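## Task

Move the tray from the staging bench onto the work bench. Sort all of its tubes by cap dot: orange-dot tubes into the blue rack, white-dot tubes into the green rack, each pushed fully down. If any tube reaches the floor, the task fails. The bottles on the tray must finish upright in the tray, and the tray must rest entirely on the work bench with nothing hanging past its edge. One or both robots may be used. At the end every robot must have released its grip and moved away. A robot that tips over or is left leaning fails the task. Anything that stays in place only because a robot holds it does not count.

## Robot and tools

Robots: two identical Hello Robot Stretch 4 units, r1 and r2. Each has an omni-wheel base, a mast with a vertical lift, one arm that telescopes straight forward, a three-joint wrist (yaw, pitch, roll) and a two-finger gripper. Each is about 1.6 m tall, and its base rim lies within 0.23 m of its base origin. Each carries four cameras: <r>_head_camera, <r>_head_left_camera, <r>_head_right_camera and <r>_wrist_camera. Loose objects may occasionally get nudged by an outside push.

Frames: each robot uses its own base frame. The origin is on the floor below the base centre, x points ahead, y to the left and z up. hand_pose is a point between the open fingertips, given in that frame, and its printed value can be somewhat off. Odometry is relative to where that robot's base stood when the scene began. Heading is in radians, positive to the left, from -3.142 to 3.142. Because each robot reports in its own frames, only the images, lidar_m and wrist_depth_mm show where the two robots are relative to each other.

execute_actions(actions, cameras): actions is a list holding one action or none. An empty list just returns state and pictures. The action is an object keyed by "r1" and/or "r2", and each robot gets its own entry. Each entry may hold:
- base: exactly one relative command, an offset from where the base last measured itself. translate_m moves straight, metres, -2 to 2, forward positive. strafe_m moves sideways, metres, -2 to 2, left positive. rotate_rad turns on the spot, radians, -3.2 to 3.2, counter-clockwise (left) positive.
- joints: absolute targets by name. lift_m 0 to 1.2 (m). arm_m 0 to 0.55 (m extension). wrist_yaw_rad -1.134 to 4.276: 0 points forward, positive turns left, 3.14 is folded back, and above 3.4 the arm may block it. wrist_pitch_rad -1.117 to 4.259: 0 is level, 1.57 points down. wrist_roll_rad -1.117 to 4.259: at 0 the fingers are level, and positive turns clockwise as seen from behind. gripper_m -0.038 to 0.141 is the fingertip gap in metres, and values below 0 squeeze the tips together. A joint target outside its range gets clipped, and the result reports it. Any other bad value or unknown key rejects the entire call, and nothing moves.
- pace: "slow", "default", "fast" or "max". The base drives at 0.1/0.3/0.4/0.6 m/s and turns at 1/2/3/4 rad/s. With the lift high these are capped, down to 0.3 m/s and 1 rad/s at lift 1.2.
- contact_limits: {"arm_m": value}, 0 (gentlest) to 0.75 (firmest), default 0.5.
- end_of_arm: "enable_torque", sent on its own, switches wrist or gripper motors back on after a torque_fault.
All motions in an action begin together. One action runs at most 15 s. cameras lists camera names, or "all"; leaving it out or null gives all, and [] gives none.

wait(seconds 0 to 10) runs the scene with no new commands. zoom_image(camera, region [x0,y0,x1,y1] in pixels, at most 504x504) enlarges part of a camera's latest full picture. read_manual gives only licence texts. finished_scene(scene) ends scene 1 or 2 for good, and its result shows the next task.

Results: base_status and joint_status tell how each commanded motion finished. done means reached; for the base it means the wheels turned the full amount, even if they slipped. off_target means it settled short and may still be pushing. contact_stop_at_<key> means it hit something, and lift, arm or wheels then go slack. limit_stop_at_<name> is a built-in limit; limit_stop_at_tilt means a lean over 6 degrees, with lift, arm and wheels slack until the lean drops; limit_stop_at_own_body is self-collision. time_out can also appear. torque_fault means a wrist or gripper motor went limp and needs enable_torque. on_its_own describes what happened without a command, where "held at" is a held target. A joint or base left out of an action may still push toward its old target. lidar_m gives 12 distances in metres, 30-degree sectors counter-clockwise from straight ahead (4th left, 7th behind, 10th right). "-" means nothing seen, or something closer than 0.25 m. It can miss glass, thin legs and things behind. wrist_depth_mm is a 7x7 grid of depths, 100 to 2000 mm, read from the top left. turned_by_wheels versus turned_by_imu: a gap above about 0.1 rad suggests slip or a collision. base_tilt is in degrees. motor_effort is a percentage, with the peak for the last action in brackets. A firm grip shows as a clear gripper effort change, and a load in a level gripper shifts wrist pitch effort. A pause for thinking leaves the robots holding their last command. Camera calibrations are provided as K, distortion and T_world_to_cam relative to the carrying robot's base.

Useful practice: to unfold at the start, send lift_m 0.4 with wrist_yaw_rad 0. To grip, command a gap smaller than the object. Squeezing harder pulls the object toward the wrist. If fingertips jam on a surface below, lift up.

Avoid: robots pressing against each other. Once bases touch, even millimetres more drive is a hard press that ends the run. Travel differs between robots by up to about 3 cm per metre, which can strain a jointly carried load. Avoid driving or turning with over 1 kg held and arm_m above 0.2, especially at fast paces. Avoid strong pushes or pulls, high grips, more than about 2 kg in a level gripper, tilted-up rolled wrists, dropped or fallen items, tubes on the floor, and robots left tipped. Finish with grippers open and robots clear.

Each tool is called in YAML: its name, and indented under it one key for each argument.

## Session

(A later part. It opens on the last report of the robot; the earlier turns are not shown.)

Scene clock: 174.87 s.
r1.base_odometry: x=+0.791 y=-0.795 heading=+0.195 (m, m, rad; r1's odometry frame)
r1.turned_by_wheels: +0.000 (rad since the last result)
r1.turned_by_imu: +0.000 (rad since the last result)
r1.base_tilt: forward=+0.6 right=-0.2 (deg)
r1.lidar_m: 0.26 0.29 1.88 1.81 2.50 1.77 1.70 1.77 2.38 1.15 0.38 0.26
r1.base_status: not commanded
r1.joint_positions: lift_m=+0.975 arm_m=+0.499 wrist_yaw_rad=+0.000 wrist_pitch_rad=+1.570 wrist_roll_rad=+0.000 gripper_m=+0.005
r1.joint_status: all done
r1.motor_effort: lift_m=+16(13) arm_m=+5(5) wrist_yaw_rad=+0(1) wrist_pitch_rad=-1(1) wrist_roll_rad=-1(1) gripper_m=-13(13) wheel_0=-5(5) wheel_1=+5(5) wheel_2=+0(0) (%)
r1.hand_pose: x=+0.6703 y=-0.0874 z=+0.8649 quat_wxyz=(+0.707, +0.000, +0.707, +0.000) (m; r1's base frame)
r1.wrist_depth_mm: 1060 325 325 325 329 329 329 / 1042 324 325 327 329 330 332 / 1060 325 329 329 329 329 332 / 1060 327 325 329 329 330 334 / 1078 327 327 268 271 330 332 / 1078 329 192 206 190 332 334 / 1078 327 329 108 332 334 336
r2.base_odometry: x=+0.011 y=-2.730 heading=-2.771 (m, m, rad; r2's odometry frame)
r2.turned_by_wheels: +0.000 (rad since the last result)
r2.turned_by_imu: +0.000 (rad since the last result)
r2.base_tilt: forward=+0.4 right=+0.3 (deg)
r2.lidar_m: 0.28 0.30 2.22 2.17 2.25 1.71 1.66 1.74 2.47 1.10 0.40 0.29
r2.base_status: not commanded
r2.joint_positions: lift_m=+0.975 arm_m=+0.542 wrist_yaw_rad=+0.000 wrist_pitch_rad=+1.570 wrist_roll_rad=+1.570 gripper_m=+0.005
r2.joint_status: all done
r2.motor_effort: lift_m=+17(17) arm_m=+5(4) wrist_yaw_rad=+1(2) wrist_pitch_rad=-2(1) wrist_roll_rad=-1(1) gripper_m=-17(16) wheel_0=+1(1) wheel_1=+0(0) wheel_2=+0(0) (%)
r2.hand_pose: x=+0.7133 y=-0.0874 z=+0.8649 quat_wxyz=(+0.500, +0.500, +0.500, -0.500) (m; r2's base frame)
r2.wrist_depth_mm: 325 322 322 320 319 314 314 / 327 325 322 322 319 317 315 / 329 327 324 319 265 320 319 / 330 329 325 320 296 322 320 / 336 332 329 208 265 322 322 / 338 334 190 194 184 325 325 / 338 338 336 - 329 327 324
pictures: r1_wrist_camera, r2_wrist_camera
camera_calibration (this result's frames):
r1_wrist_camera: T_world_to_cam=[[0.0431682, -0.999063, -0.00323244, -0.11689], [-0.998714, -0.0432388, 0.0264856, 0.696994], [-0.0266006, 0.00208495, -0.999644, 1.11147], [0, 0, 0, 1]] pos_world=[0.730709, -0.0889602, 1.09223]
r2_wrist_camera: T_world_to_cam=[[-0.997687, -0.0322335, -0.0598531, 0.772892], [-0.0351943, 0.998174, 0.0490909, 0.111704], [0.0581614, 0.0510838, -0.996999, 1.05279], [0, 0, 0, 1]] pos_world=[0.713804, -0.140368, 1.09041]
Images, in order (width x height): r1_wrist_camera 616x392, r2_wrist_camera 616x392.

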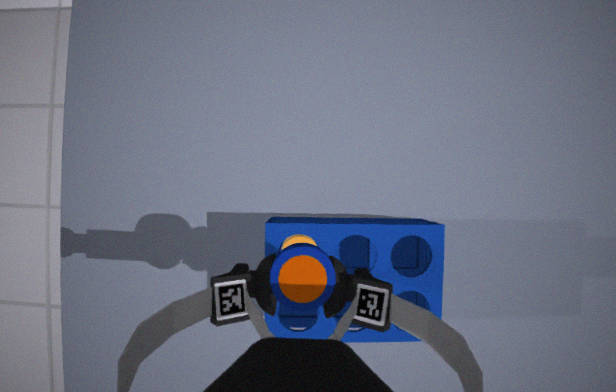

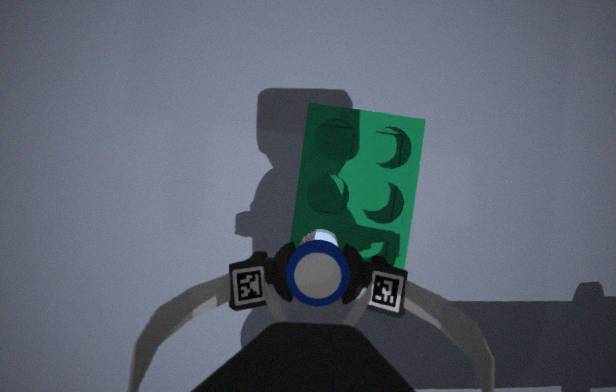

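execute_actions:
  actions:
    - {"r1":{"joints":{"gripper_m":0.06}},"r2":{"joints":{"gripper_m":0.06}}}
  cameras: []

execute_actions:
  actions:
    - {"r1":{"joints":{"lift_m":1.06}},"r2":{"joints":{"lift_m":1.06}}}
  cameras: ["r1_wrist_camera","r2_wrist_camera"]

execute_actions:
  actions:
    - {"r1":{"base":{"strafe_m":-0.455},"joints":{"arm_m":0.479}},"r2":{"base":{"strafe_m":-0.368},"joints":{"arm_m":0.537}}}
  cameras: ["r1_wrist_camera","r2_wrist_camera"]

Scene clock: 183.47 s.
r1.base_odometry: x=+0.791 y=-0.795 heading=+0.195 (m, m, rad; r1's odometry frame)
r1.turned_by_wheels: +0.000 (rad since the last result)
r1.turned_by_imu: +0.002 (rad since the last result)
r1.base_tilt: forward=+0.6 right=-0.2 (deg)
r1.lidar_m: 0.25 0.27 1.87 1.79 2.51 1.78 1.69 1.76 2.36 1.17 0.39 0.28
r1.base_status: not commanded
r1.joint_positions: lift_m=+0.975 arm_m=+0.499 wrist_yaw_rad=+0.000 wrist_pitch_rad=+1.570 wrist_roll_rad=+0.000 gripper_m=+0.060
r1.joint_status: all done
r1.motor_effort: lift_m=+16(16) arm_m=+4(5) wrist_yaw_rad=+0(1) wrist_pitch_rad=+0(1) wrist_roll_rad=-1(1) gripper_m=-4(10) wheel_0=-5(5) wheel_1=+5(5) wheel_2=+0(0) (%)
r1.hand_pose: x=+0.6703 y=-0.0874 z=+0.8649 quat_wxyz=(+0.707, +0.000, +0.707, +0.000) (m; r1's base frame)
r1.wrist_depth_mm: 1042 322 325 325 329 329 330 / 1042 325 325 329 329 330 330 / 1078 325 325 329 330 332 332 / 1060 325 327 329 329 330 332 / 1060 327 330 270 270 332 332 / 1078 327 215 271 198 334 334 / 1078 329 329 108 334 334 338
r2.base_odometry: x=+0.011 y=-2.730 heading=-2.771 (m, m, rad; r2's odometry frame)
r2.turned_by_wheels: +0.000 (rad since the last result)
r2.turned_by_imu: -0.001 (rad since the last result)
r2.base_tilt: forward=+0.4 right=+0.3 (deg)
r2.lidar_m: 0.26 0.28 2.24 2.14 2.27 1.75 1.67 1.72 2.47 1.11 0.43 0.29
r2.base_status: not commanded
r2.joint_positions: lift_m=+0.975 arm_m=+0.542 wrist_yaw_rad=+0.000 wrist_pitch_rad=+1.570 wrist_roll_rad=+1.570 gripper_m=+0.060
r2.joint_status: all done
r2.motor_effort: lift_m=+17(18) arm_m=+5(4) wrist_yaw_rad=+0(1) wrist_pitch_rad=-3(3) wrist_roll_rad=-1(1) gripper_m=-3(18) wheel_0=+1(1) wheel_1=+0(0) wheel_2=+0(0) (%)
r2.hand_pose: x=+0.7133 y=-0.0874 z=+0.8649 quat_wxyz=(+0.500, +0.500, +0.500, -0.500) (m; r2's base frame)
r2.wrist_depth_mm: 327 324 324 320 319 315 314 / 325 327 322 320 319 317 315 / 327 327 327 317 265 319 319 / 332 330 327 319 294 324 320 / 334 330 332 217 267 324 322 / 336 334 330 205 193 325 322 / 338 336 334 - 330 325 325
pictures: none
No camera images: the call's "cameras" was empty. Leave "cameras" out to get every camera's image.

Scene clock: 184.80 s.
r1.base_odometry: x=+0.791 y=-0.795 heading=+0.195 (m, m, rad; r1's odometry frame)
r1.turned_by_wheels: +0.000 (rad since the last result)
r1.turned_by_imu: +0.000 (rad since the last result)
r1.base_tilt: forward=+0.5 right=-0.2 (deg)
r1.lidar_m: 0.25 0.27 1.86 1.81 2.51 1.80 1.69 1.75 2.40 1.16 0.40 0.26
r1.base_status: not commanded
r1.joint_positions: lift_m=+1.060 arm_m=+0.499 wrist_yaw_rad=+0.000 wrist_pitch_rad=+1.570 wrist_roll_rad=+0.000 gripper_m=+0.060
r1.joint_status: all done
r1.motor_effort: lift_m=+20(21) arm_m=+4(5) wrist_yaw_rad=-1(0) wrist_pitch_rad=-1(1) wrist_roll_rad=+0(0) gripper_m=-4(3) wheel_0=-5(5) wheel_1=+5(5) wheel_2=+0(0) (%)
r1.hand_pose: x=+0.6703 y=-0.0874 z=+0.9496 quat_wxyz=(+0.707, +0.000, +0.707, +0.000) (m; r1's base frame)
r1.wrist_depth_mm: 1138 404 410 410 410 415 415 / 1138 410 410 407 413 415 415 / 1160 413 407 413 415 418 415 / 1160 413 410 415 415 418 415 / 1160 413 413 355 359 415 418 / 1138 415 216 410 196 421 415 / 1160 413 415 109 418 418 421
r2.base_odometry: x=+0.011 y=-2.730 heading=-2.771 (m, m, rad; r2's odometry frame)
r2.turned_by_wheels: +0.000 (rad since the last result)
r2.turned_by_imu: +0.000 (rad since the last result)
r2.base_tilt: forward=+0.4 right=+0.3 (deg)
r2.lidar_m: 0.26 0.31 2.24 2.15 2.23 1.75 1.67 1.76 2.44 1.10 0.41 0.28
r2.base_status: not commanded
r2.joint_positions: lift_m=+1.060 arm_m=+0.542 wrist_yaw_rad=+0.000 wrist_pitch_rad=+1.570 wrist_roll_rad=+1.570 gripper_m=+0.060
r2.joint_status: all done
r2.motor_effort: lift_m=+22(25) arm_m=+5(4) wrist_yaw_rad=-1(2) wrist_pitch_rad=-2(2) wrist_roll_rad=-1(1) gripper_m=-3(2) wheel_0=+1(1) wheel_1=+0(0) wheel_2=+0(0) (%)
r2.hand_pose: x=+0.7133 y=-0.0874 z=+0.9496 quat_wxyz=(+0.500, +0.500, +0.500, -0.500) (m; r2's base frame)
r2.wrist_depth_mm: 410 413 404 404 399 394 394 / 413 410 407 407 402 399 397 / 415 413 413 404 402 402 399 / 415 415 410 404 407 402 402 / 424 421 415 410 410 407 407 / 424 421 418 413 193 413 413 / 427 424 424 - 413 410 413
pictures: r1_wrist_camera, r2_wrist_camera
camera_calibration (this result's frames):
r1_wrist_camera: T_world_to_cam=[[0.043168, -0.999063, -0.00323245, -0.116616], [-0.998714, -0.0432386, 0.0264857, 0.694754], [-0.0266007, 0.00208495, -0.999644, 1.1961], [0, 0, 0, 1]] pos_world=[0.730711, -0.0889603, 1.17689]
r2_wrist_camera: T_world_to_cam=[[-0.997687, -0.0322336, -0.0598531, 0.77796], [-0.0351944, 0.998174, 0.0490909, 0.10755], [0.0581614, 0.0510838, -0.996999, 1.13717], [0, 0, 0, 1]] pos_world=[0.713806, -0.140368, 1.17504]
Images, in order (width x height): r1_wrist_camera 616x392, r2_wrist_camera 616x392.

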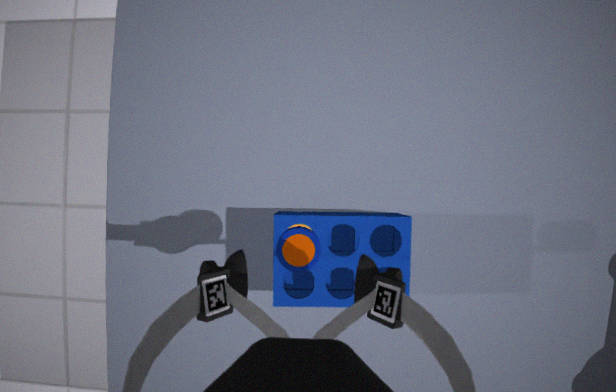

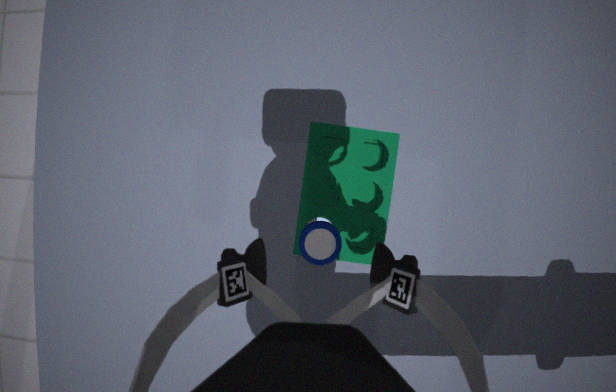

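Scene clock: 187.63 s.
r1.base_odometry: x=+0.879 y=-1.241 heading=+0.195 (m, m, rad; r1's odometry frame)
r1.turned_by_wheels: +0.000 (rad since the last result)
r1.turned_by_imu: -0.001 (rad since the last result)
r1.base_tilt: forward=+0.6 right=-0.3 (deg)
r1.lidar_m: 0.26 0.28 0.39 2.24 2.50 1.77 1.69 1.76 2.38 2.93 0.42 0.27
r1.base_status: done
r1.joint_positions: lift_m=+1.060 arm_m=+0.480 wrist_yaw_rad=+0.000 wrist_pitch_rad=+1.570 wrist_roll_rad=+0.000 gripper_m=+0.060
r1.joint_status: all done
r1.motor_effort: lift_m=+20(20) arm_m=-4(4) wrist_yaw_rad=+1(0) wrist_pitch_rad=+0(0) wrist_roll_rad=-1(1) gripper_m=-4(2) wheel_0=+4(16) wheel_1=-4(10) wheel_2=+0(1) (%)
r1.hand_pose: x=+0.6509 y=-0.0874 z=+0.9496 quat_wxyz=(+0.707, +0.000, +0.707, +0.000) (m; r1's base frame)
r1.wrist_depth_mm: 407 404 407 389 382 413 413 / 407 410 410 410 410 402 294 / 407 410 410 407 410 413 373 / 410 407 413 353 404 413 379 / 410 410 413 351 373 353 353 / 410 410 215 413 197 413 366 / 413 410 413 109 415 413 375
r2.base_odometry: x=-0.123 y=-2.387 heading=-2.771 (m, m, rad; r2's odometry frame)
r2.turned_by_wheels: +0.000 (rad since the last result)
r2.turned_by_imu: -0.001 (rad since the last result)
r2.base_tilt: forward=+0.4 right=+0.3 (deg)
r2.lidar_m: 0.27 0.29 0.41 2.51 2.34 1.72 1.66 1.70 2.48 2.65 0.40 0.29
r2.base_status: done
r2.joint_positions: lift_m=+1.060 arm_m=+0.538 wrist_yaw_rad=+0.000 wrist_pitch_rad=+1.570 wrist_roll_rad=+1.570 gripper_m=+0.060
r2.joint_status: all done
r2.motor_effort: lift_m=+22(22) arm_m=-5(4) wrist_yaw_rad=-3(2) wrist_pitch_rad=-2(2) wrist_roll_rad=-1(1) gripper_m=-4(3) wheel_0=-2(9) wheel_1=+2(11) wheel_2=+0(0) (%)
r2.hand_pose: x=+0.7090 y=-0.0874 z=+0.9496 quat_wxyz=(+0.500, +0.500, +0.500, -0.500) (m; r2's base frame)
r2.wrist_depth_mm: 410 410 379 399 370 397 349 / 413 407 402 402 370 399 349 / 415 415 404 404 402 399 382 / 418 413 410 399 404 392 351 / 418 418 397 349 399 282 242 / 424 421 421 413 193 413 407 / 424 421 421 - 418 413 413
pictures: r1_wrist_camera, r2_wrist_camera
camera_calibration (this result's frames):
r1_wrist_camera: T_world_to_cam=[[0.0431191, -0.999065, -0.00323238, -0.115747], [-0.998716, -0.0431897, 0.0264841, 0.675389], [-0.0265989, 0.00208626, -0.999644, 1.19558], [0, 0, 0, 1]] pos_world=[0.711314, -0.0889632, 1.17689]
r2_wrist_camera: T_world_to_cam=[[-0.997686, -0.0322427, -0.0598531, 0.773645], [-0.0352035, 0.998174, 0.0490909, 0.107404], [0.058161, 0.0510844, -0.996999, 1.13742], [0, 0, 0, 1]] pos_world=[0.709483, -0.140368, 1.17504]
Images, in order (width x height): r1_wrist_camera 616x392, r2_wrist_camera 616x392.

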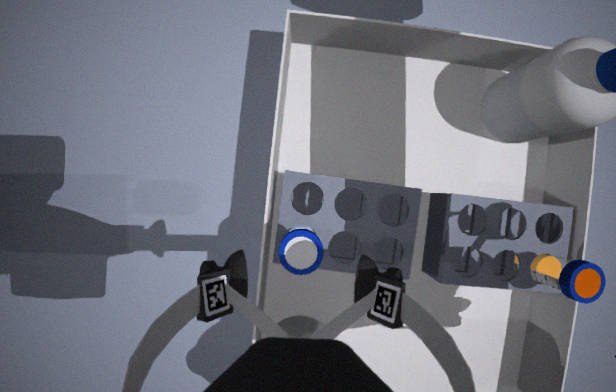

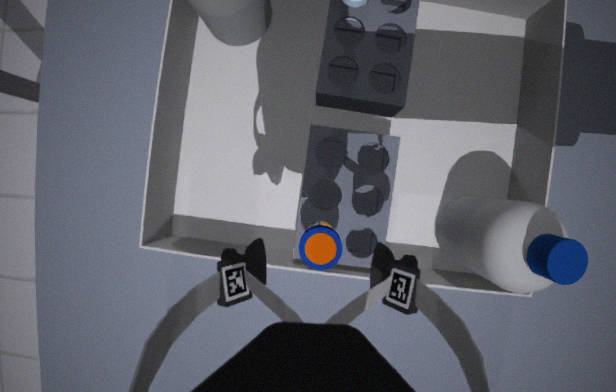

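execute_actions:
  actions:
    - {"r1":{"joints":{"lift_m":0.975}},"r2":{"base":{"strafe_m":0.004},"joints":{"lift_m":0.975}}}
  cameras: []

execute_actions:
  actions:
    - {"r1":{"joints":{"gripper_m":0.005}},"r2":{"joints":{"gripper_m":0.005}}}
  cameras: []

execute_actions:
  actions:
    - {"r1":{"joints":{"lift_m":1.19}},"r2":{"joints":{"lift_m":1.19}}}
  cameras: ["r1_wrist_camera","r2_wrist_camera"]

execute_actions:
  actions:
    - {"r1":{"joints":{"arm_m":0.2}},"r2":{"joints":{"arm_m":0.2}}}
  cameras: []

execute_actions:
  actions:
    - {"r1":{"base":{"strafe_m":-0.5}},"r2":{"base":{"strafe_m":-0.55}}}
  cameras: []

execute_actions:
  actions:
    - {"r1":{"joints":{"arm_m":0.42,"lift_m":1.12}},"r2":{"joints":{"arm_m":0.45,"lift_m":1.12}}}
  cameras: ["r1_wrist_camera","r2_wrist_camera","r2_head_camera"]

Scene clock: 203.20 s.
r1.base_odometry: x=+0.879 y=-1.241 heading=+0.195 (m, m, rad; r1's odometry frame)
r1.turned_by_wheels: +0.000 (rad since the last result)
r1.turned_by_imu: +0.002 (rad since the last result)
r1.base_tilt: forward=+0.6 right=-0.3 (deg)
r1.lidar_m: 0.25 0.28 0.38 2.26 2.50 1.76 1.70 1.76 2.34 2.93 0.39 0.29
r1.base_status: not commanded
r1.joint_positions: lift_m=+0.975 arm_m=+0.480 wrist_yaw_rad=+0.000 wrist_pitch_rad=+1.570 wrist_roll_rad=+0.000 gripper_m=+0.060
r1.joint_status: all done
r1.motor_effort: lift_m=+16(19) arm_m=-5(5) wrist_yaw_rad=+0(0) wrist_pitch_rad=+0(0) wrist_roll_rad=+0(1) gripper_m=-2(5) wheel_0=+4(4) wheel_1=-4(4) wheel_2=+0(0) (%)
r1.hand_pose: x=+0.6509 y=-0.0874 z=+0.8649 quat_wxyz=(+0.707, +0.000, +0.707, +0.000) (m; r1's base frame)
r1.wrist_depth_mm: 324 324 327 324 325 327 300 / 324 327 327 325 327 327 293 / 324 325 329 327 327 329 330 / 325 327 327 268 324 329 327 / 325 327 329 266 268 282 270 / 327 330 215 267 198 330 314 / 329 329 329 108 329 332 332
r2.base_odometry: x=-0.121 y=-2.391 heading=-2.771 (m, m, rad; r2's odometry frame)
r2.turned_by_wheels: +0.000 (rad since the last result)
r2.turned_by_imu: -0.001 (rad since the last result)
r2.base_tilt: forward=+0.4 right=+0.3 (deg)
r2.lidar_m: 0.28 0.30 0.40 2.52 2.36 1.72 1.67 1.73 2.46 2.71 0.36 0.29
r2.base_status: done
r2.joint_positions: lift_m=+0.975 arm_m=+0.538 wrist_yaw_rad=+0.000 wrist_pitch_rad=+1.570 wrist_roll_rad=+1.570 gripper_m=+0.060
r2.joint_status: all done
r2.motor_effort: lift_m=+18(19) arm_m=-5(5) wrist_yaw_rad=+1(0) wrist_pitch_rad=-2(2) wrist_roll_rad=-2(1) gripper_m=-3(4) wheel_0=+0(6) wheel_1=-1(5) wheel_2=+0(1) (%)
r2.hand_pose: x=+0.7090 y=-0.0874 z=+0.8649 quat_wxyz=(+0.500, +0.500, +0.500, -0.500) (m; r2's base frame)
r2.wrist_depth_mm: 325 312 319 317 258 312 310 / 327 307 322 319 304 315 312 / 330 319 324 315 262 315 315 / 330 309 325 317 293 315 310 / 336 297 297 263 264 283 208 / 336 334 330 204 193 291 250 / 340 340 334 - 330 327 327
pictures: none
No camera images: the call's "cameras" was empty. Leave "cameras" out to get every camera's image.

Scene clock: 204.53 s.
r1.base_odometry: x=+0.879 y=-1.241 heading=+0.195 (m, m, rad; r1's odometry frame)
r1.turned_by_wheels: +0.000 (rad since the last result)
r1.turned_by_imu: +0.000 (rad since the last result)
r1.base_tilt: forward=+0.6 right=-0.3 (deg)
r1.lidar_m: 0.26 0.28 0.36 2.24 2.50 1.76 1.69 1.76 2.36 2.94 0.41 0.27
r1.base_status: not commanded
r1.joint_positions: lift_m=+0.975 arm_m=+0.480 wrist_yaw_rad=+0.000 wrist_pitch_rad=+1.570 wrist_roll_rad=+0.000 gripper_m=+0.005
r1.joint_status: all done
r1.motor_effort: lift_m=+16(16) arm_m=-4(5) wrist_yaw_rad=+0(1) wrist_pitch_rad=+0(0) wrist_roll_rad=-1(1) gripper_m=-15(15) wheel_0=+4(4) wheel_1=-4(4) wheel_2=+0(0) (%)
r1.hand_pose: x=+0.6509 y=-0.0874 z=+0.8649 quat_wxyz=(+0.707, +0.000, +0.707, +0.000) (m; r1's base frame)
r1.wrist_depth_mm: 324 325 324 325 324 325 301 / 324 325 327 325 327 327 293 / 324 325 327 324 329 330 330 / 325 327 329 268 322 327 329 / 327 329 329 258 268 281 271 / 327 325 193 209 190 330 314 / 327 329 329 108 330 329 334
r2.base_odometry: x=-0.121 y=-2.391 heading=-2.771 (m, m, rad; r2's odometry frame)
r2.turned_by_wheels: +0.000 (rad since the last result)
r2.turned_by_imu: +0.000 (rad since the last result)
r2.base_tilt: forward=+0.4 right=+0.3 (deg)
r2.lidar_m: 0.27 0.29 0.42 2.52 2.35 1.74 1.68 1.75 2.42 2.66 0.42 0.30
r2.base_status: not commanded
r2.joint_positions: lift_m=+0.975 arm_m=+0.538 wrist_yaw_rad=+0.000 wrist_pitch_rad=+1.570 wrist_roll_rad=+1.570 gripper_m=+0.005
r2.joint_status: all done
r2.motor_effort: lift_m=+18(18) arm_m=-5(5) wrist_yaw_rad=-1(0) wrist_pitch_rad=-2(2) wrist_roll_rad=-1(1) gripper_m=-17(19) wheel_0=+0(1) wheel_1=-1(1) wheel_2=+0(0) (%)
r2.hand_pose: x=+0.7090 y=-0.0874 z=+0.8649 quat_wxyz=(+0.500, +0.500, +0.500, -0.500) (m; r2's base frame)
r2.wrist_depth_mm: 325 312 319 317 259 310 312 / 329 309 320 319 304 315 312 / 330 319 322 317 260 317 317 / 332 312 324 317 291 319 309 / 334 297 325 203 263 282 208 / 334 334 190 194 185 286 248 / 338 336 334 - 329 327 327
pictures: none
No camera images: the call's "cameras" was empty. Leave "cameras" out to get every camera's image.

Scene clock: 206.50 s.
r1.base_odometry: x=+0.879 y=-1.241 heading=+0.195 (m, m, rad; r1's odometry frame)
r1.turned_by_wheels: +0.000 (rad since the last result)
r1.turned_by_imu: +0.001 (rad since the last result)
r1.base_tilt: forward=+0.5 right=-0.4 (deg)
r1.lidar_m: 0.26 0.28 0.37 2.24 2.49 1.77 1.68 1.76 2.32 2.94 0.40 0.28
r1.base_status: not commanded
r1.joint_positions: lift_m=+1.190 arm_m=+0.480 wrist_yaw_rad=+0.000 wrist_pitch_rad=+1.570 wrist_roll_rad=+0.000 gripper_m=+0.005
r1.joint_status: all done
r1.motor_effort: lift_m=+21(21) arm_m=-4(5) wrist_yaw_rad=+0(1) wrist_pitch_rad=+0(1) wrist_roll_rad=-1(0) gripper_m=-12(13) wheel_0=+4(4) wheel_1=-4(4) wheel_2=+0(0) (%)
r1.hand_pose: x=+0.6509 y=-0.0874 z=+1.0795 quat_wxyz=(+0.707, +0.000, +0.707, +0.000) (m; r1's base frame)
r1.wrist_depth_mm: 535 539 539 539 544 535 539 / 535 535 535 535 539 488 544 / 535 535 539 539 544 466 549 / 535 539 539 530 539 539 549 / 539 535 539 258 539 504 554 / 539 539 193 210 190 539 554 / 539 535 535 108 535 504 554
r2.base_odometry: x=-0.121 y=-2.391 heading=-2.771 (m, m, rad; r2's odometry frame)
r2.turned_by_wheels: +0.000 (rad since the last result)
r2.turned_by_imu: +0.000 (rad since the last result)
r2.base_tilt: forward=+0.4 right=+0.2 (deg)
r2.lidar_m: 0.26 0.30 0.41 2.51 2.38 1.73 1.67 1.75 2.49 2.67 0.41 0.26
r2.base_status: not commanded
r2.joint_positions: lift_m=+1.190 arm_m=+0.538 wrist_yaw_rad=+0.000 wrist_pitch_rad=+1.570 wrist_roll_rad=+1.570 gripper_m=+0.005
r2.joint_status: all done
r2.motor_effort: lift_m=+22(28) arm_m=-5(5) wrist_yaw_rad=+0(1) wrist_pitch_rad=-2(2) wrist_roll_rad=-1(1) gripper_m=-18(16) wheel_0=+0(0) wheel_1=-1(1) wheel_2=+0(0) (%)
r2.hand_pose: x=+0.7090 y=-0.0874 z=+1.0795 quat_wxyz=(+0.500, +0.500, +0.500, -0.500) (m; r2's base frame)
r2.wrist_depth_mm: 1308 530 433 496 492 525 525 / 1098 544 535 535 525 525 525 / 1336 549 539 530 535 530 525 / 1308 549 539 530 535 525 530 / 1336 549 554 203 504 530 535 / 1366 554 190 193 186 549 539 / 1366 564 554 - 549 544 539
pictures: r1_wrist_camera, r2_wrist_camera
camera_calibration (this result's frames):
r1_wrist_camera: T_world_to_cam=[[0.0431192, -0.999065, -0.00323238, -0.115327], [-0.998716, -0.0431898, 0.0264841, 0.671938], [-0.0265989, 0.00208625, -0.999644, 1.32551], [0, 0, 0, 1]] pos_world=[0.711305, -0.0889632, 1.30687]
r2_wrist_camera: T_world_to_cam=[[-0.997686, -0.0322429, -0.0598531, 0.781416], [-0.0352037, 0.998174, 0.0490909, 0.101023], [0.0581609, 0.0510844, -0.996999, 1.26701], [0, 0, 0, 1]] pos_world=[0.709474, -0.140368, 1.30502]
Images, in order (width x height): r1_wrist_camera 616x392, r2_wrist_camera 616x392.

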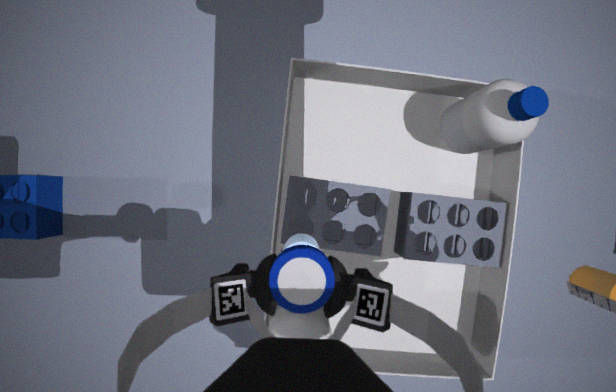

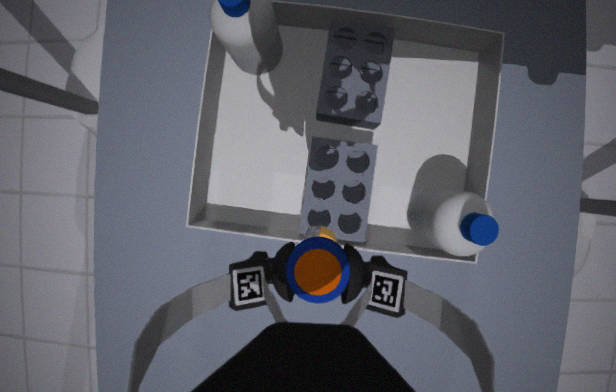

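Scene clock: 208.63 s.
r1.base_odometry: x=+0.879 y=-1.241 heading=+0.195 (m, m, rad; r1's odometry frame)
r1.turned_by_wheels: +0.000 (rad since the last result)
r1.turned_by_imu: +0.001 (rad since the last result)
r1.base_tilt: forward=+0.6 right=-0.3 (deg)
r1.lidar_m: 0.25 0.29 0.38 2.25 2.47 1.75 1.69 1.76 2.34 2.95 0.38 0.27
r1.base_status: not commanded
r1.joint_positions: lift_m=+1.190 arm_m=+0.201 wrist_yaw_rad=+0.000 wrist_pitch_rad=+1.570 wrist_roll_rad=+0.000 gripper_m=+0.005
r1.joint_status: all done
r1.motor_effort: lift_m=+20(21) arm_m=-4(4) wrist_yaw_rad=+0(0) wrist_pitch_rad=-1(1) wrist_roll_rad=-1(1) gripper_m=-14(15) wheel_0=+4(4) wheel_1=-4(4) wheel_2=+0(0) (%)
r1.hand_pose: x=+0.3718 y=-0.0874 z=+1.0795 quat_wxyz=(+0.707, +0.000, +0.707, +0.000) (m; r1's base frame)
r1.wrist_depth_mm: 517 535 539 535 504 480 544 / 535 535 539 399 544 544 549 / 535 535 539 535 539 544 549 / 535 539 544 535 544 544 549 / 539 539 539 259 544 549 549 / 1281 1281 193 210 190 1281 1336 / 1308 1255 1078 108 1308 1281 1308
r2.base_odometry: x=-0.121 y=-2.391 heading=-2.771 (m, m, rad; r2's odometry frame)
r2.turned_by_wheels: +0.000 (rad since the last result)
r2.turned_by_imu: +0.000 (rad since the last result)
r2.base_tilt: forward=+0.4 right=+0.3 (deg)
r2.lidar_m: 0.25 0.28 0.43 2.51 2.35 1.74 1.67 1.79 2.45 2.69 0.41 0.29
r2.base_status: not commanded
r2.joint_positions: lift_m=+1.190 arm_m=+0.201 wrist_yaw_rad=+0.000 wrist_pitch_rad=+1.570 wrist_roll_rad=+1.570 gripper_m=+0.005
r2.joint_status: all done
r2.motor_effort: lift_m=+22(22) arm_m=-5(5) wrist_yaw_rad=-1(1) wrist_pitch_rad=-3(3) wrist_roll_rad=-1(2) gripper_m=-16(17) wheel_0=+0(0) wheel_1=-1(1) wheel_2=+0(0) (%)
r2.hand_pose: x=+0.3719 y=-0.0874 z=+1.0795 quat_wxyz=(+0.500, +0.500, +0.500, -0.500) (m; r2's base frame)
r2.wrist_depth_mm: 530 477 535 530 1281 1281 1229 / 544 508 535 535 1255 1308 1281 / 544 544 539 535 1308 1308 1255 / 539 484 517 544 1078 1078 1255 / 554 549 544 204 1098 1098 1308 / 554 554 190 194 186 1308 1308 / 559 564 554 - 1308 1308 1336
pictures: none
No camera images: the call's "cameras" was empty. Leave "cameras" out to get every camera's image.

Scene clock: 211.80 s.
r1.base_odometry: x=+0.975 y=-1.732 heading=+0.195 (m, m, rad; r1's odometry frame)
r1.turned_by_wheels: +0.000 (rad since the last result)
r1.turned_by_imu: -0.001 (rad since the last result)
r1.base_tilt: forward=+0.6 right=-0.3 (deg)
r1.lidar_m: 0.27 0.28 0.42 1.04 2.49 1.76 1.68 1.74 2.33 2.44 0.40 0.28
r1.base_status: done
r1.joint_positions: lift_m=+1.190 arm_m=+0.201 wrist_yaw_rad=+0.000 wrist_pitch_rad=+1.570 wrist_roll_rad=+0.000 gripper_m=+0.005
r1.joint_status: not commanded
r1.motor_effort: lift_m=+21(21) arm_m=-4(4) wrist_yaw_rad=+1(1) wrist_pitch_rad=-1(1) wrist_roll_rad=-1(2) gripper_m=-13(15) wheel_0=+3(11) wheel_1=-2(13) wheel_2=+0(1) (%)
r1.hand_pose: x=+0.3718 y=-0.0874 z=+1.0796 quat_wxyz=(+0.707, +0.000, +0.707, +0.000) (m; r1's base frame)
r1.wrist_depth_mm: 517 508 539 539 539 544 1308 / 530 535 539 539 539 544 1308 / 530 535 535 539 544 549 1308 / 539 539 539 544 544 549 1336 / 539 539 544 258 544 549 1255 / 1281 1281 193 210 190 1308 1308 / 1281 1281 1098 108 1308 1336 1308
r2.base_odometry: x=-0.320 y=-1.878 heading=-2.771 (m, m, rad; r2's odometry frame)
r2.turned_by_wheels: +0.000 (rad since the last result)
r2.turned_by_imu: -0.001 (rad since the last result)
r2.base_tilt: forward=+0.4 right=+0.3 (deg)
r2.lidar_m: 0.25 0.27 0.41 3.06 2.35 1.74 1.68 1.79 2.45 2.13 0.40 0.26
r2.base_status: done
r2.joint_positions: lift_m=+1.190 arm_m=+0.201 wrist_yaw_rad=+0.000 wrist_pitch_rad=+1.570 wrist_roll_rad=+1.570 gripper_m=+0.005
r2.joint_status: not commanded
r2.motor_effort: lift_m=+22(22) arm_m=-5(5) wrist_yaw_rad=-3(0) wrist_pitch_rad=-3(3) wrist_roll_rad=-1(1) gripper_m=-17(15) wheel_0=+2(9) wheel_1=+2(7) wheel_2=+0(0) (%)
r2.hand_pose: x=+0.3719 y=-0.0874 z=+1.0795 quat_wxyz=(+0.500, +0.500, +0.500, -0.500) (m; r2's base frame)
r2.wrist_depth_mm: 544 539 535 530 1255 1255 1281 / 544 539 539 530 1281 1281 1281 / 549 512 544 539 1308 1229 1255 / 554 544 549 539 1118 1098 1255 / 554 549 549 204 1078 1118 1281 / 559 549 191 195 186 1308 1281 / 564 559 559 - 1308 1336 1308
pictures: none
No camera images: the call's "cameras" was empty. Leave "cameras" out to get every camera's image.

Scene clock: 213.67 s.
r1.base_odometry: x=+0.975 y=-1.732 heading=+0.195 (m, m, rad; r1's odometry frame)
r1.turned_by_wheels: +0.000 (rad since the last result)
r1.turned_by_imu: +0.001 (rad since the last result)
r1.base_tilt: forward=+0.7 right=-0.3 (deg)
r1.lidar_m: 0.26 0.29 0.40 1.07 2.46 1.77 1.67 1.74 2.32 2.43 0.44 0.30
r1.base_status: not commanded
r1.joint_positions: lift_m=+1.120 arm_m=+0.419 wrist_yaw_rad=+0.000 wrist_pitch_rad=+1.570 wrist_roll_rad=+0.000 gripper_m=+0.005
r1.joint_status: all done
r1.motor_effort: lift_m=+17(18) arm_m=+4(6) wrist_yaw_rad=+0(0) wrist_pitch_rad=+0(1) wrist_roll_rad=+1(0) gripper_m=-12(13) wheel_0=+3(3) wheel_1=-2(2) wheel_2=+0(0) (%)
r1.hand_pose: x=+0.5903 y=-0.0874 z=+1.0099 quat_wxyz=(+0.707, +0.000, +0.707, +0.000) (m; r1's base frame)
r1.wrist_depth_mm: 355 449 466 469 473 469 473 / 466 466 473 469 473 473 477 / 433 466 469 469 469 473 477 / 459 469 469 473 466 480 477 / 462 473 473 259 477 477 480 / 445 469 193 210 190 480 484 / 469 469 473 108 477 480 480
r2.base_odometry: x=-0.320 y=-1.878 heading=-2.771 (m, m, rad; r2's odometry frame)
r2.turned_by_wheels: +0.000 (rad since the last result)
r2.turned_by_imu: +0.000 (rad since the last result)
r2.base_tilt: forward=+0.4 right=+0.4 (deg)
r2.lidar_m: 0.27 0.26 0.41 3.07 2.34 1.73 1.66 1.77 2.46 2.13 0.39 0.30
r2.base_status: not commanded
r2.joint_positions: lift_m=+1.120 arm_m=+0.449 wrist_yaw_rad=+0.000 wrist_pitch_rad=+1.570 wrist_roll_rad=+1.570 gripper_m=+0.005
r2.joint_status: all done
r2.motor_effort: lift_m=+18(23) arm_m=+5(3) wrist_yaw_rad=+0(2) wrist_pitch_rad=-1(1) wrist_roll_rad=-1(1) gripper_m=-16(18) wheel_0=+2(2) wheel_1=+2(2) wheel_2=+0(0) (%)
r2.hand_pose: x=+0.6204 y=-0.0874 z=+1.0099 quat_wxyz=(+0.500, +0.500, +0.500, -0.500) (m; r2's base frame)
r2.wrist_depth_mm: 469 466 462 462 459 459 455 / 469 473 469 462 462 455 455 / 473 477 469 462 469 462 462 / 477 477 477 477 469 462 459 / 484 484 477 204 473 466 462 / 492 480 191 195 186 469 842 / 488 488 480 - 477 473 1229
pictures: r1_wrist_camera, r2_head_camera, r2_wrist_camera
camera_calibration (this result's frames):
r1_wrist_camera: T_world_to_cam=[[0.0433356, -0.999055, -0.00322742, -0.113073], [-0.998709, -0.0434058, 0.0263711, 0.613401], [-0.0264863, 0.00208044, -0.999647, 1.25419], [0, 0, 0, 1]] pos_world=[0.650728, -0.0889501, 1.23721]
r2_wrist_camera: T_world_to_cam=[[-0.997671, -0.0324232, -0.0600051, 0.688938], [-0.0353915, 0.998167, 0.0490855, 0.101443], [0.0583036, 0.0510948, -0.99699, 1.20263], [0, 0, 0, 1]] pos_world=[0.620806, -0.140368, 1.23537]
Images, in order (width x height): r1_wrist_camera 616x392, r2_head_camera 420x560, r2_wrist_camera 616x392.

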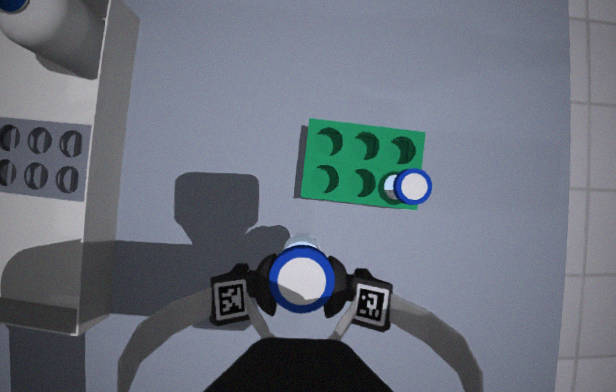

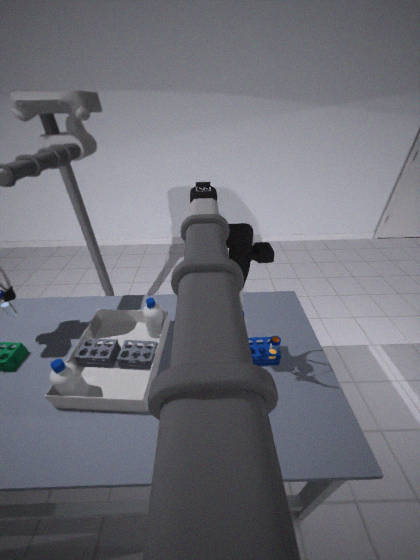

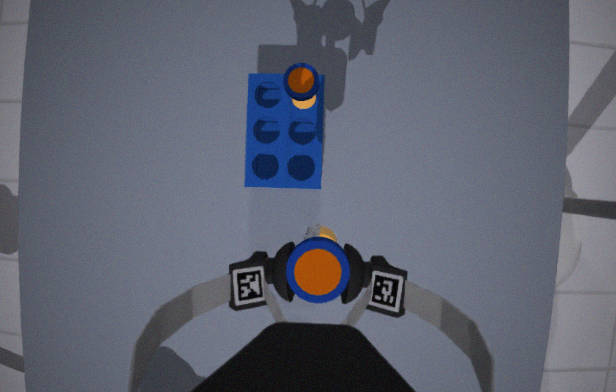

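execute_actions:
  actions:
    - {"r1":{"base":{"strafe_m":-0.03},"joints":{"arm_m":0.52,"lift_m":1.06}},"r2":{"base":{"strafe_m":-0.061},"joints":{"arm_m":0.477,"lift_m":1.06}}}
  cameras: ["r1_wrist_camera","r2_wrist_camera"]

Scene clock: 222.10 s.
r1.base_odometry: x=+0.981 y=-1.761 heading=+0.195 (m, m, rad; r1's odometry frame)
r1.turned_by_wheels: +0.000 (rad since the last result)
r1.turned_by_imu: +0.001 (rad since the last result)
r1.base_tilt: forward=+0.6 right=-0.2 (deg)
r1.lidar_m: 0.27 0.30 0.39 1.03 2.47 1.75 1.68 1.71 2.33 2.42 0.42 0.31
r1.base_status: done
r1.joint_positions: lift_m=+1.060 arm_m=+0.519 wrist_yaw_rad=+0.000 wrist_pitch_rad=+1.570 wrist_roll_rad=+0.000 gripper_m=+0.005
r1.joint_status: all done
r1.motor_effort: lift_m=+17(14) arm_m=+5(4) wrist_yaw_rad=+0(1) wrist_pitch_rad=-1(1) wrist_roll_rad=+0(0) gripper_m=-13(14) wheel_0=+2(14) wheel_1=-1(11) wheel_2=+0(0) (%)
r1.hand_pose: x=+0.6904 y=-0.0874 z=+0.9499 quat_wxyz=(+0.707, +0.000, +0.707, +0.000) (m; r1's base frame)
r1.wrist_depth_mm: 407 404 407 413 413 415 415 / 366 410 410 413 413 415 415 / 368 410 410 413 413 418 415 / 375 413 413 413 413 413 415 / 387 410 415 259 410 418 421 / 392 410 192 209 190 421 421 / 394 413 415 108 418 418 421
r2.base_odometry: x=-0.342 y=-1.821 heading=-2.771 (m, m, rad; r2's odometry frame)
r2.turned_by_wheels: +0.000 (rad since the last result)
r2.turned_by_imu: -0.001 (rad since the last result)
r2.base_tilt: forward=+0.4 right=+0.3 (deg)
r2.lidar_m: 0.25 0.29 0.39 3.10 2.39 1.70 1.68 1.79 2.48 2.07 0.38 0.27
r2.base_status: done
r2.joint_positions: lift_m=+1.060 arm_m=+0.476 wrist_yaw_rad=+0.000 wrist_pitch_rad=+1.570 wrist_roll_rad=+1.570 gripper_m=+0.005
r2.joint_status: all done
r2.motor_effort: lift_m=+18(19) arm_m=+5(6) wrist_yaw_rad=-1(1) wrist_pitch_rad=-1(1) wrist_roll_rad=-1(1) gripper_m=-16(18) wheel_0=+1(10) wheel_1=+1(7) wheel_2=+0(0) (%)
r2.hand_pose: x=+0.6474 y=-0.0874 z=+0.9499 quat_wxyz=(+0.500, +0.500, +0.500, -0.500) (m; r2's base frame)
r2.wrist_depth_mm: 413 410 404 404 399 399 397 / 413 413 410 404 402 402 397 / 415 413 410 349 404 407 402 / 418 418 413 349 410 404 402 / 421 421 418 204 410 410 407 / 424 421 190 195 186 413 410 / 427 421 424 - 413 413 413
pictures: r1_wrist_camera, r2_wrist_camera
camera_calibration (this result's frames):
r1_wrist_camera: T_world_to_cam=[[0.043307, -0.999057, -0.00322914, -0.117579], [-0.99871, -0.0433773, 0.026411, 0.71482], [-0.0265261, 0.00208119, -0.999646, 1.19689], [0, 0, 0, 1]] pos_world=[0.750738, -0.0889518, 1.17721]
r2_wrist_camera: T_world_to_cam=[[-0.997675, -0.032368, -0.0599696, 0.712241], [-0.0353346, 0.998169, 0.0490867, 0.105305], [0.058271, 0.0510916, -0.996993, 1.14127], [0, 0, 0, 1]] pos_world=[0.647803, -0.140368, 1.17538]
Images, in order (width x height): r1_wrist_camera 616x392, r2_wrist_camera 616x392.

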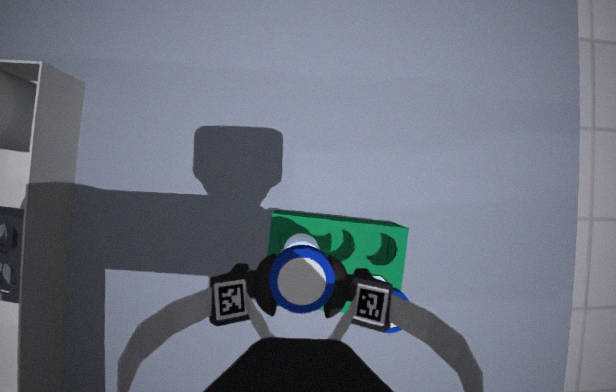

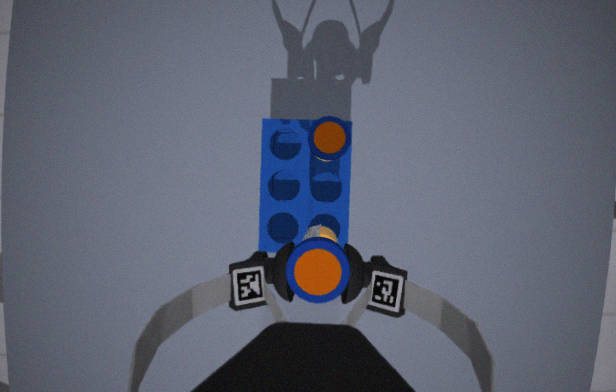

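execute_actions:
  actions:
    - {"r1":{"base":{"strafe_m":0.003},"joints":{"lift_m":0.975},"pace":"slow"},"r2":{"joints":{"lift_m":0.975},"pace":"slow"}}
  cameras: ["r1_wrist_camera","r2_wrist_camera"]

execute_actions:
  actions:
    - {"r1":{"joints":{"gripper_m":0.045}},"r2":{"joints":{"gripper_m":0.05}}}
  cameras: []

execute_actions:
  actions:
    - {"r1":{"joints":{"lift_m":1.06}},"r2":{"joints":{"lift_m":1.06}}}
  cameras: []

execute_actions:
  actions:
    - {"r1":{"base":{"translate_m":-0.35},"joints":{"arm_m":0.01,"wrist_pitch_rad":0.5}},"r2":{"base":{"translate_m":-0.35},"joints":{"arm_m":0.01,"wrist_pitch_rad":0.5,"wrist_roll_rad":0}}}
  cameras: ["r1_wrist_camera","r2_wrist_camera"]

Scene clock: 233.33 s.
r1.base_odometry: x=+0.981 y=-1.759 heading=+0.195 (m, m, rad; r1's odometry frame)
r1.turned_by_wheels: +0.000 (rad since the last result)
r1.turned_by_imu: +0.002 (rad since the last result)
r1.base_tilt: forward=+0.5 right=-0.3 (deg)
r1.lidar_m: 0.27 0.30 0.42 1.02 2.44 1.78 1.68 1.73 2.35 2.41 0.42 0.30
r1.base_status: done
r1.joint_positions: lift_m=+0.975 arm_m=+0.519 wrist_yaw_rad=+0.000 wrist_pitch_rad=+1.570 wrist_roll_rad=+0.000 gripper_m=+0.005
r1.joint_status: all done
r1.motor_effort: lift_m=+16(18) arm_m=+5(5) wrist_yaw_rad=-1(1) wrist_pitch_rad=+0(0) wrist_roll_rad=-1(0) gripper_m=-13(14) wheel_0=-4(11) wheel_1=+4(9) wheel_2=+0(1) (%)
r1.hand_pose: x=+0.6904 y=-0.0874 z=+0.8649 quat_wxyz=(+0.707, +0.000, +0.707, +0.000) (m; r1's base frame)
r1.wrist_depth_mm: 325 325 325 327 327 329 330 / 324 324 327 327 327 329 329 / 325 324 327 329 329 330 332 / 325 327 327 329 330 330 332 / 327 327 327 258 300 332 334 / 327 329 193 209 190 334 334 / 327 330 329 108 272 334 336
r2.base_odometry: x=-0.342 y=-1.821 heading=-2.771 (m, m, rad; r2's odometry frame)
r2.turned_by_wheels: +0.000 (rad since the last result)
r2.turned_by_imu: -0.001 (rad since the last result)
r2.base_tilt: forward=+0.4 right=+0.3 (deg)
r2.lidar_m: 0.26 0.29 0.40 3.12 2.36 1.70 1.69 1.78 2.49 2.06 0.37 0.28
r2.base_status: not commanded
r2.joint_positions: lift_m=+0.975 arm_m=+0.476 wrist_yaw_rad=+0.000 wrist_pitch_rad=+1.570 wrist_roll_rad=+1.570 gripper_m=+0.005
r2.joint_status: all done
r2.motor_effort: lift_m=+18(18) arm_m=+4(4) wrist_yaw_rad=+1(2) wrist_pitch_rad=-2(2) wrist_roll_rad=-1(1) gripper_m=-14(16) wheel_0=+1(1) wheel_1=+2(2) wheel_2=+0(0) (%)
r2.hand_pose: x=+0.6473 y=-0.0874 z=+0.8649 quat_wxyz=(+0.500, +0.500, +0.500, -0.500) (m; r2's base frame)
r2.wrist_depth_mm: 327 324 322 320 315 315 315 / 325 324 322 322 319 317 315 / 329 327 324 264 322 320 319 / 332 330 327 266 322 322 319 / 334 332 327 203 324 325 324 / 336 332 190 193 186 325 325 / 338 336 334 - 330 327 327
pictures: r1_wrist_camera, r2_wrist_camera
camera_calibration (this result's frames):
r1_wrist_camera: T_world_to_cam=[[0.0433066, -0.999057, -0.00322914, -0.117853], [-0.99871, -0.0433769, 0.026411, 0.717067], [-0.0265261, 0.0020812, -0.999646, 1.11196], [0, 0, 0, 1]] pos_world=[0.750741, -0.0889519, 1.09224]
r2_wrist_camera: T_world_to_cam=[[-0.99769, -0.0323679, -0.0597308, 0.706883], [-0.0353228, 0.998169, 0.0490951, 0.109459], [0.0580324, 0.0510916, -0.997006, 1.05672], [0, 0, 0, 1]] pos_world=[0.647792, -0.140368, 1.09041]
Images, in order (width x height): r1_wrist_camera 616x392, r2_wrist_camera 616x392.

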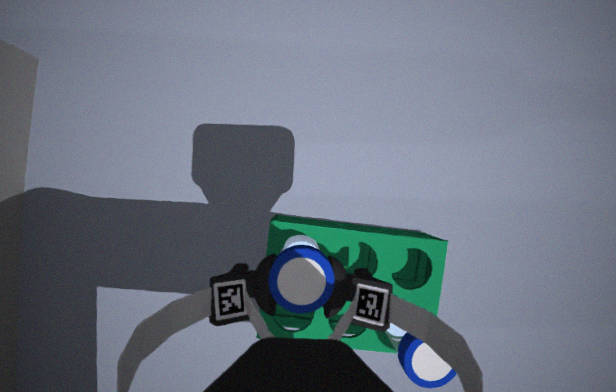

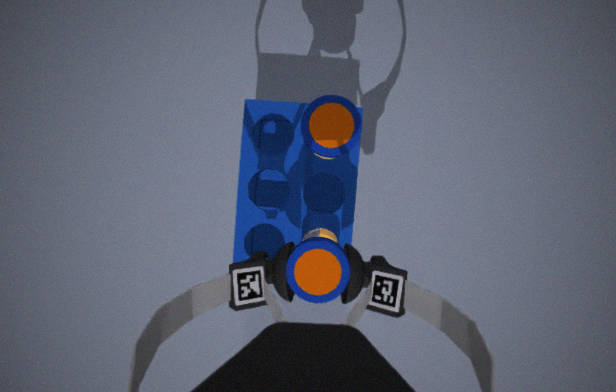

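Scene clock: 234.57 s.
r1.base_odometry: x=+0.981 y=-1.759 heading=+0.195 (m, m, rad; r1's odometry frame)
r1.turned_by_wheels: +0.000 (rad since the last result)
r1.turned_by_imu: +0.000 (rad since the last result)
r1.base_tilt: forward=+0.6 right=-0.3 (deg)
r1.lidar_m: 0.27 0.29 0.38 1.01 2.49 1.76 1.67 1.72 2.33 2.41 0.41 0.29
r1.base_status: not commanded
r1.joint_positions: lift_m=+0.975 arm_m=+0.519 wrist_yaw_rad=+0.000 wrist_pitch_rad=+1.570 wrist_roll_rad=+0.000 gripper_m=+0.045
r1.joint_status: all done
r1.motor_effort: lift_m=+16(16) arm_m=+5(4) wrist_yaw_rad=-1(1) wrist_pitch_rad=+0(0) wrist_roll_rad=+0(0) gripper_m=-2(12) wheel_0=-4(4) wheel_1=+4(4) wheel_2=+0(0) (%)
r1.hand_pose: x=+0.6904 y=-0.0874 z=+0.8649 quat_wxyz=(+0.707, +0.000, +0.707, +0.000) (m; r1's base frame)
r1.wrist_depth_mm: 324 325 325 327 329 329 330 / 325 325 327 327 330 330 332 / 325 327 327 327 329 330 332 / 327 327 327 330 329 330 334 / 325 325 327 270 301 332 332 / 329 329 197 215 198 332 334 / 329 329 330 108 222 334 334
r2.base_odometry: x=-0.342 y=-1.821 heading=-2.771 (m, m, rad; r2's odometry frame)
r2.turned_by_wheels: +0.000 (rad since the last result)
r2.turned_by_imu: +0.000 (rad since the last result)
r2.base_tilt: forward=+0.4 right=+0.3 (deg)
r2.lidar_m: 0.25 0.28 0.39 3.11 2.34 1.72 1.68 1.78 2.47 2.05 0.38 0.27
r2.base_status: not commanded
r2.joint_positions: lift_m=+0.975 arm_m=+0.476 wrist_yaw_rad=+0.000 wrist_pitch_rad=+1.570 wrist_roll_rad=+1.570 gripper_m=+0.050
r2.joint_status: all done
r2.motor_effort: lift_m=+18(18) arm_m=+4(4) wrist_yaw_rad=+0(2) wrist_pitch_rad=-2(2) wrist_roll_rad=-1(1) gripper_m=-3(18) wheel_0=+1(1) wheel_1=+2(1) wheel_2=+0(0) (%)
r2.hand_pose: x=+0.6473 y=-0.0874 z=+0.8649 quat_wxyz=(+0.500, +0.500, +0.500, -0.500) (m; r2's base frame)
r2.wrist_depth_mm: 327 324 322 319 319 314 315 / 327 325 324 320 320 317 315 / 330 327 324 263 322 320 319 / 332 329 325 267 325 324 319 / 334 332 330 208 327 322 322 / 338 332 332 207 196 325 322 / 338 336 334 - 329 325 325
pictures: none
No camera images: the call's "cameras" was empty. Leave "cameras" out to get every camera's image.

Scene clock: 235.90 s.
r1.base_odometry: x=+0.981 y=-1.759 heading=+0.195 (m, m, rad; r1's odometry frame)
r1.turned_by_wheels: +0.000 (rad since the last result)
r1.turned_by_imu: +0.000 (rad since the last result)
r1.base_tilt: forward=+0.6 right=-0.2 (deg)
r1.lidar_m: 0.28 0.29 0.40 1.07 2.47 1.76 1.67 1.73 2.34 2.42 0.42 0.30
r1.base_status: not commanded
r1.joint_positions: lift_m=+1.060 arm_m=+0.519 wrist_yaw_rad=+0.000 wrist_pitch_rad=+1.570 wrist_roll_rad=+0.000 gripper_m=+0.045
r1.joint_status: all done
r1.motor_effort: lift_m=+20(22) arm_m=+4(5) wrist_yaw_rad=-1(1) wrist_pitch_rad=+0(0) wrist_roll_rad=+0(1) gripper_m=-5(5) wheel_0=-4(4) wheel_1=+4(4) wheel_2=+0(0) (%)
r1.hand_pose: x=+0.6904 y=-0.0874 z=+0.9496 quat_wxyz=(+0.707, +0.000, +0.707, +0.000) (m; r1's base frame)
r1.wrist_depth_mm: 404 404 410 410 410 413 415 / 359 407 407 413 413 415 415 / 364 410 410 413 413 413 418 / 375 410 410 413 415 415 421 / 379 413 413 353 384 418 421 / 389 413 198 353 198 418 418 / 394 415 415 108 415 418 421
r2.base_odometry: x=-0.342 y=-1.821 heading=-2.771 (m, m, rad; r2's odometry frame)
r2.turned_by_wheels: +0.000 (rad since the last result)
r2.turned_by_imu: +0.000 (rad since the last result)
r2.base_tilt: forward=+0.4 right=+0.3 (deg)
r2.lidar_m: 0.25 0.27 0.40 3.12 2.40 1.71 1.70 1.77 2.50 2.04 0.37 0.25
r2.base_status: not commanded
r2.joint_positions: lift_m=+1.060 arm_m=+0.476 wrist_yaw_rad=+0.000 wrist_pitch_rad=+1.570 wrist_roll_rad=+1.570 gripper_m=+0.050
r2.joint_status: all done
r2.motor_effort: lift_m=+22(25) arm_m=+5(5) wrist_yaw_rad=+0(0) wrist_pitch_rad=-2(2) wrist_roll_rad=-1(1) gripper_m=-3(3) wheel_0=+1(1) wheel_1=+2(2) wheel_2=+0(0) (%)
r2.hand_pose: x=+0.6473 y=-0.0874 z=+0.9496 quat_wxyz=(+0.500, +0.500, +0.500, -0.500) (m; r2's base frame)
r2.wrist_depth_mm: 413 407 407 404 402 397 397 / 407 410 407 402 402 402 397 / 413 413 404 349 407 404 404 / 418 415 410 353 410 407 407 / 421 418 415 353 415 407 404 / 427 421 415 410 196 410 407 / 427 421 421 - 413 413 410
pictures: none
No camera images: the call's "cameras" was empty. Leave "cameras" out to get every camera's image.

Scene clock: 238.57 s.
r1.base_odometry: x=+0.637 y=-1.826 heading=+0.194 (m, m, rad; r1's odometry frame)
r1.turned_by_wheels: +0.000 (rad since the last result)
r1.turned_by_imu: +0.000 (rad since the last result)
r1.base_tilt: forward=+0.6 right=-0.4 (deg)
r1.lidar_m: 0.62 0.66 0.86 2.83 1.96 1.40 1.32 1.37 1.85 2.43 2.52 0.67
r1.base_status: done
r1.joint_positions: lift_m=+1.060 arm_m=+0.011 wrist_yaw_rad=+0.000 wrist_pitch_rad=+0.502 wrist_roll_rad=+0.000 gripper_m=+0.045
r1.joint_status: all done
r1.motor_effort: lift_m=+20(20) arm_m=-4(5) wrist_yaw_rad=+2(1) wrist_pitch_rad=-6(11) wrist_roll_rad=-1(2) gripper_m=-4(6) wheel_0=-4(7) wheel_1=-3(8) wheel_2=+2(14) (%)
r1.hand_pose: x=+0.4345 y=-0.0875 z=+1.0992 quat_wxyz=(+0.969, +0.000, +0.248, +0.000) (m; r1's base frame)
r1.wrist_depth_mm: - - - - - - - / - - - - - - - / - - - - - - - / 715 866 946 904 1042 - - / 707 707 778 788 809 - - / 615 634 196 661 198 1618 1708 / 1308 647 591 108 603 1397 1464
r2.base_odometry: x=-0.016 y=-1.694 heading=-2.771 (m, m, rad; r2's odometry frame)
r2.turned_by_wheels: +0.000 (rad since the last result)
r2.turned_by_imu: -0.003 (rad since the last result)
r2.base_tilt: forward=+0.4 right=+0.2 (deg)
r2.lidar_m: 0.60 0.63 0.91 3.13 1.87 1.34 1.30 1.44 1.98 2.41 2.16 0.64
r2.base_status: done
r2.joint_positions: lift_m=+1.060 arm_m=+0.011 wrist_yaw_rad=+0.000 wrist_pitch_rad=+0.502 wrist_roll_rad=+0.000 gripper_m=+0.050
r2.joint_status: all done
r2.motor_effort: lift_m=+22(22) arm_m=-5(6) wrist_yaw_rad=+1(1) wrist_pitch_rad=-8(13) wrist_roll_rad=-2(11) gripper_m=-5(4) wheel_0=-2(7) wheel_1=-1(3) wheel_2=-1(10) (%)
r2.hand_pose: x=+0.4346 y=-0.0875 z=+1.0992 quat_wxyz=(+0.969, +0.000, +0.248, +0.000) (m; r2's base frame)
r2.wrist_depth_mm: - - - - - - - / - - - - - - - / 1255 1078 1160 1229 - - - / 750 866 904 878 866 - - / 732 732 741 750 732 1756 1863 / 647 627 585 597 195 634 1537 / 1397 1397 1397 - 1281 676 1336
pictures: r1_wrist_camera, r2_wrist_camera
camera_calibration (this result's frames):
r1_wrist_camera: T_world_to_cam=[[0.0234777, -0.999066, 0.0362864, -0.140882], [-0.504542, -0.0431759, -0.862307, 1.21757], [0.863068, 0.00193699, -0.505084, 0.409183], [0, 0, 0, 1]] pos_world=[0.26447, -0.088973, 1.2617]
r2_wrist_camera: T_world_to_cam=[[0.0665894, -0.99778, -0.000921908, -0.102935], [-0.523437, -0.0341462, -0.85138, 1.20217], [0.849459, 0.0571754, -0.524549, 0.439907], [0, 0, 0, 1]] pos_world=[0.26243, -0.086809, 1.25416]
Images, in order (width x height): r1_wrist_camera 616x392, r2_wrist_camera 616x392.

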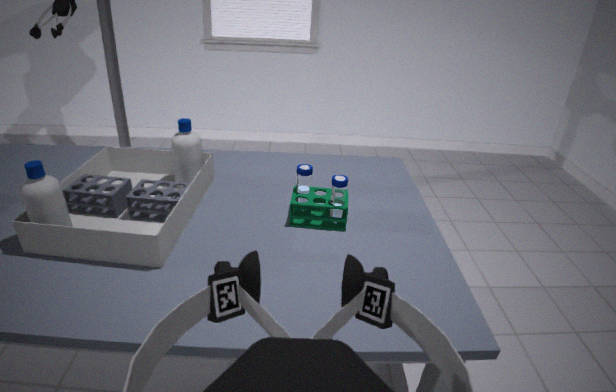

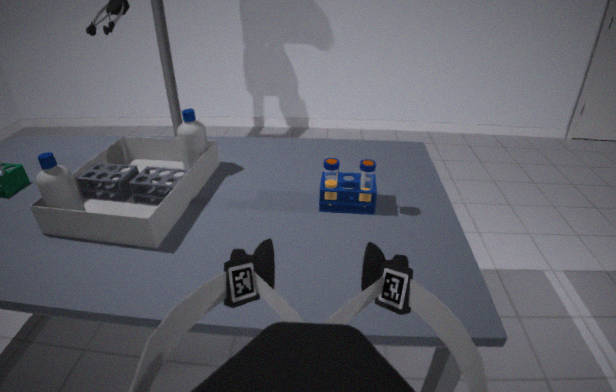

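finished_scene:
  scene: 2

The scene is finished: the task was done.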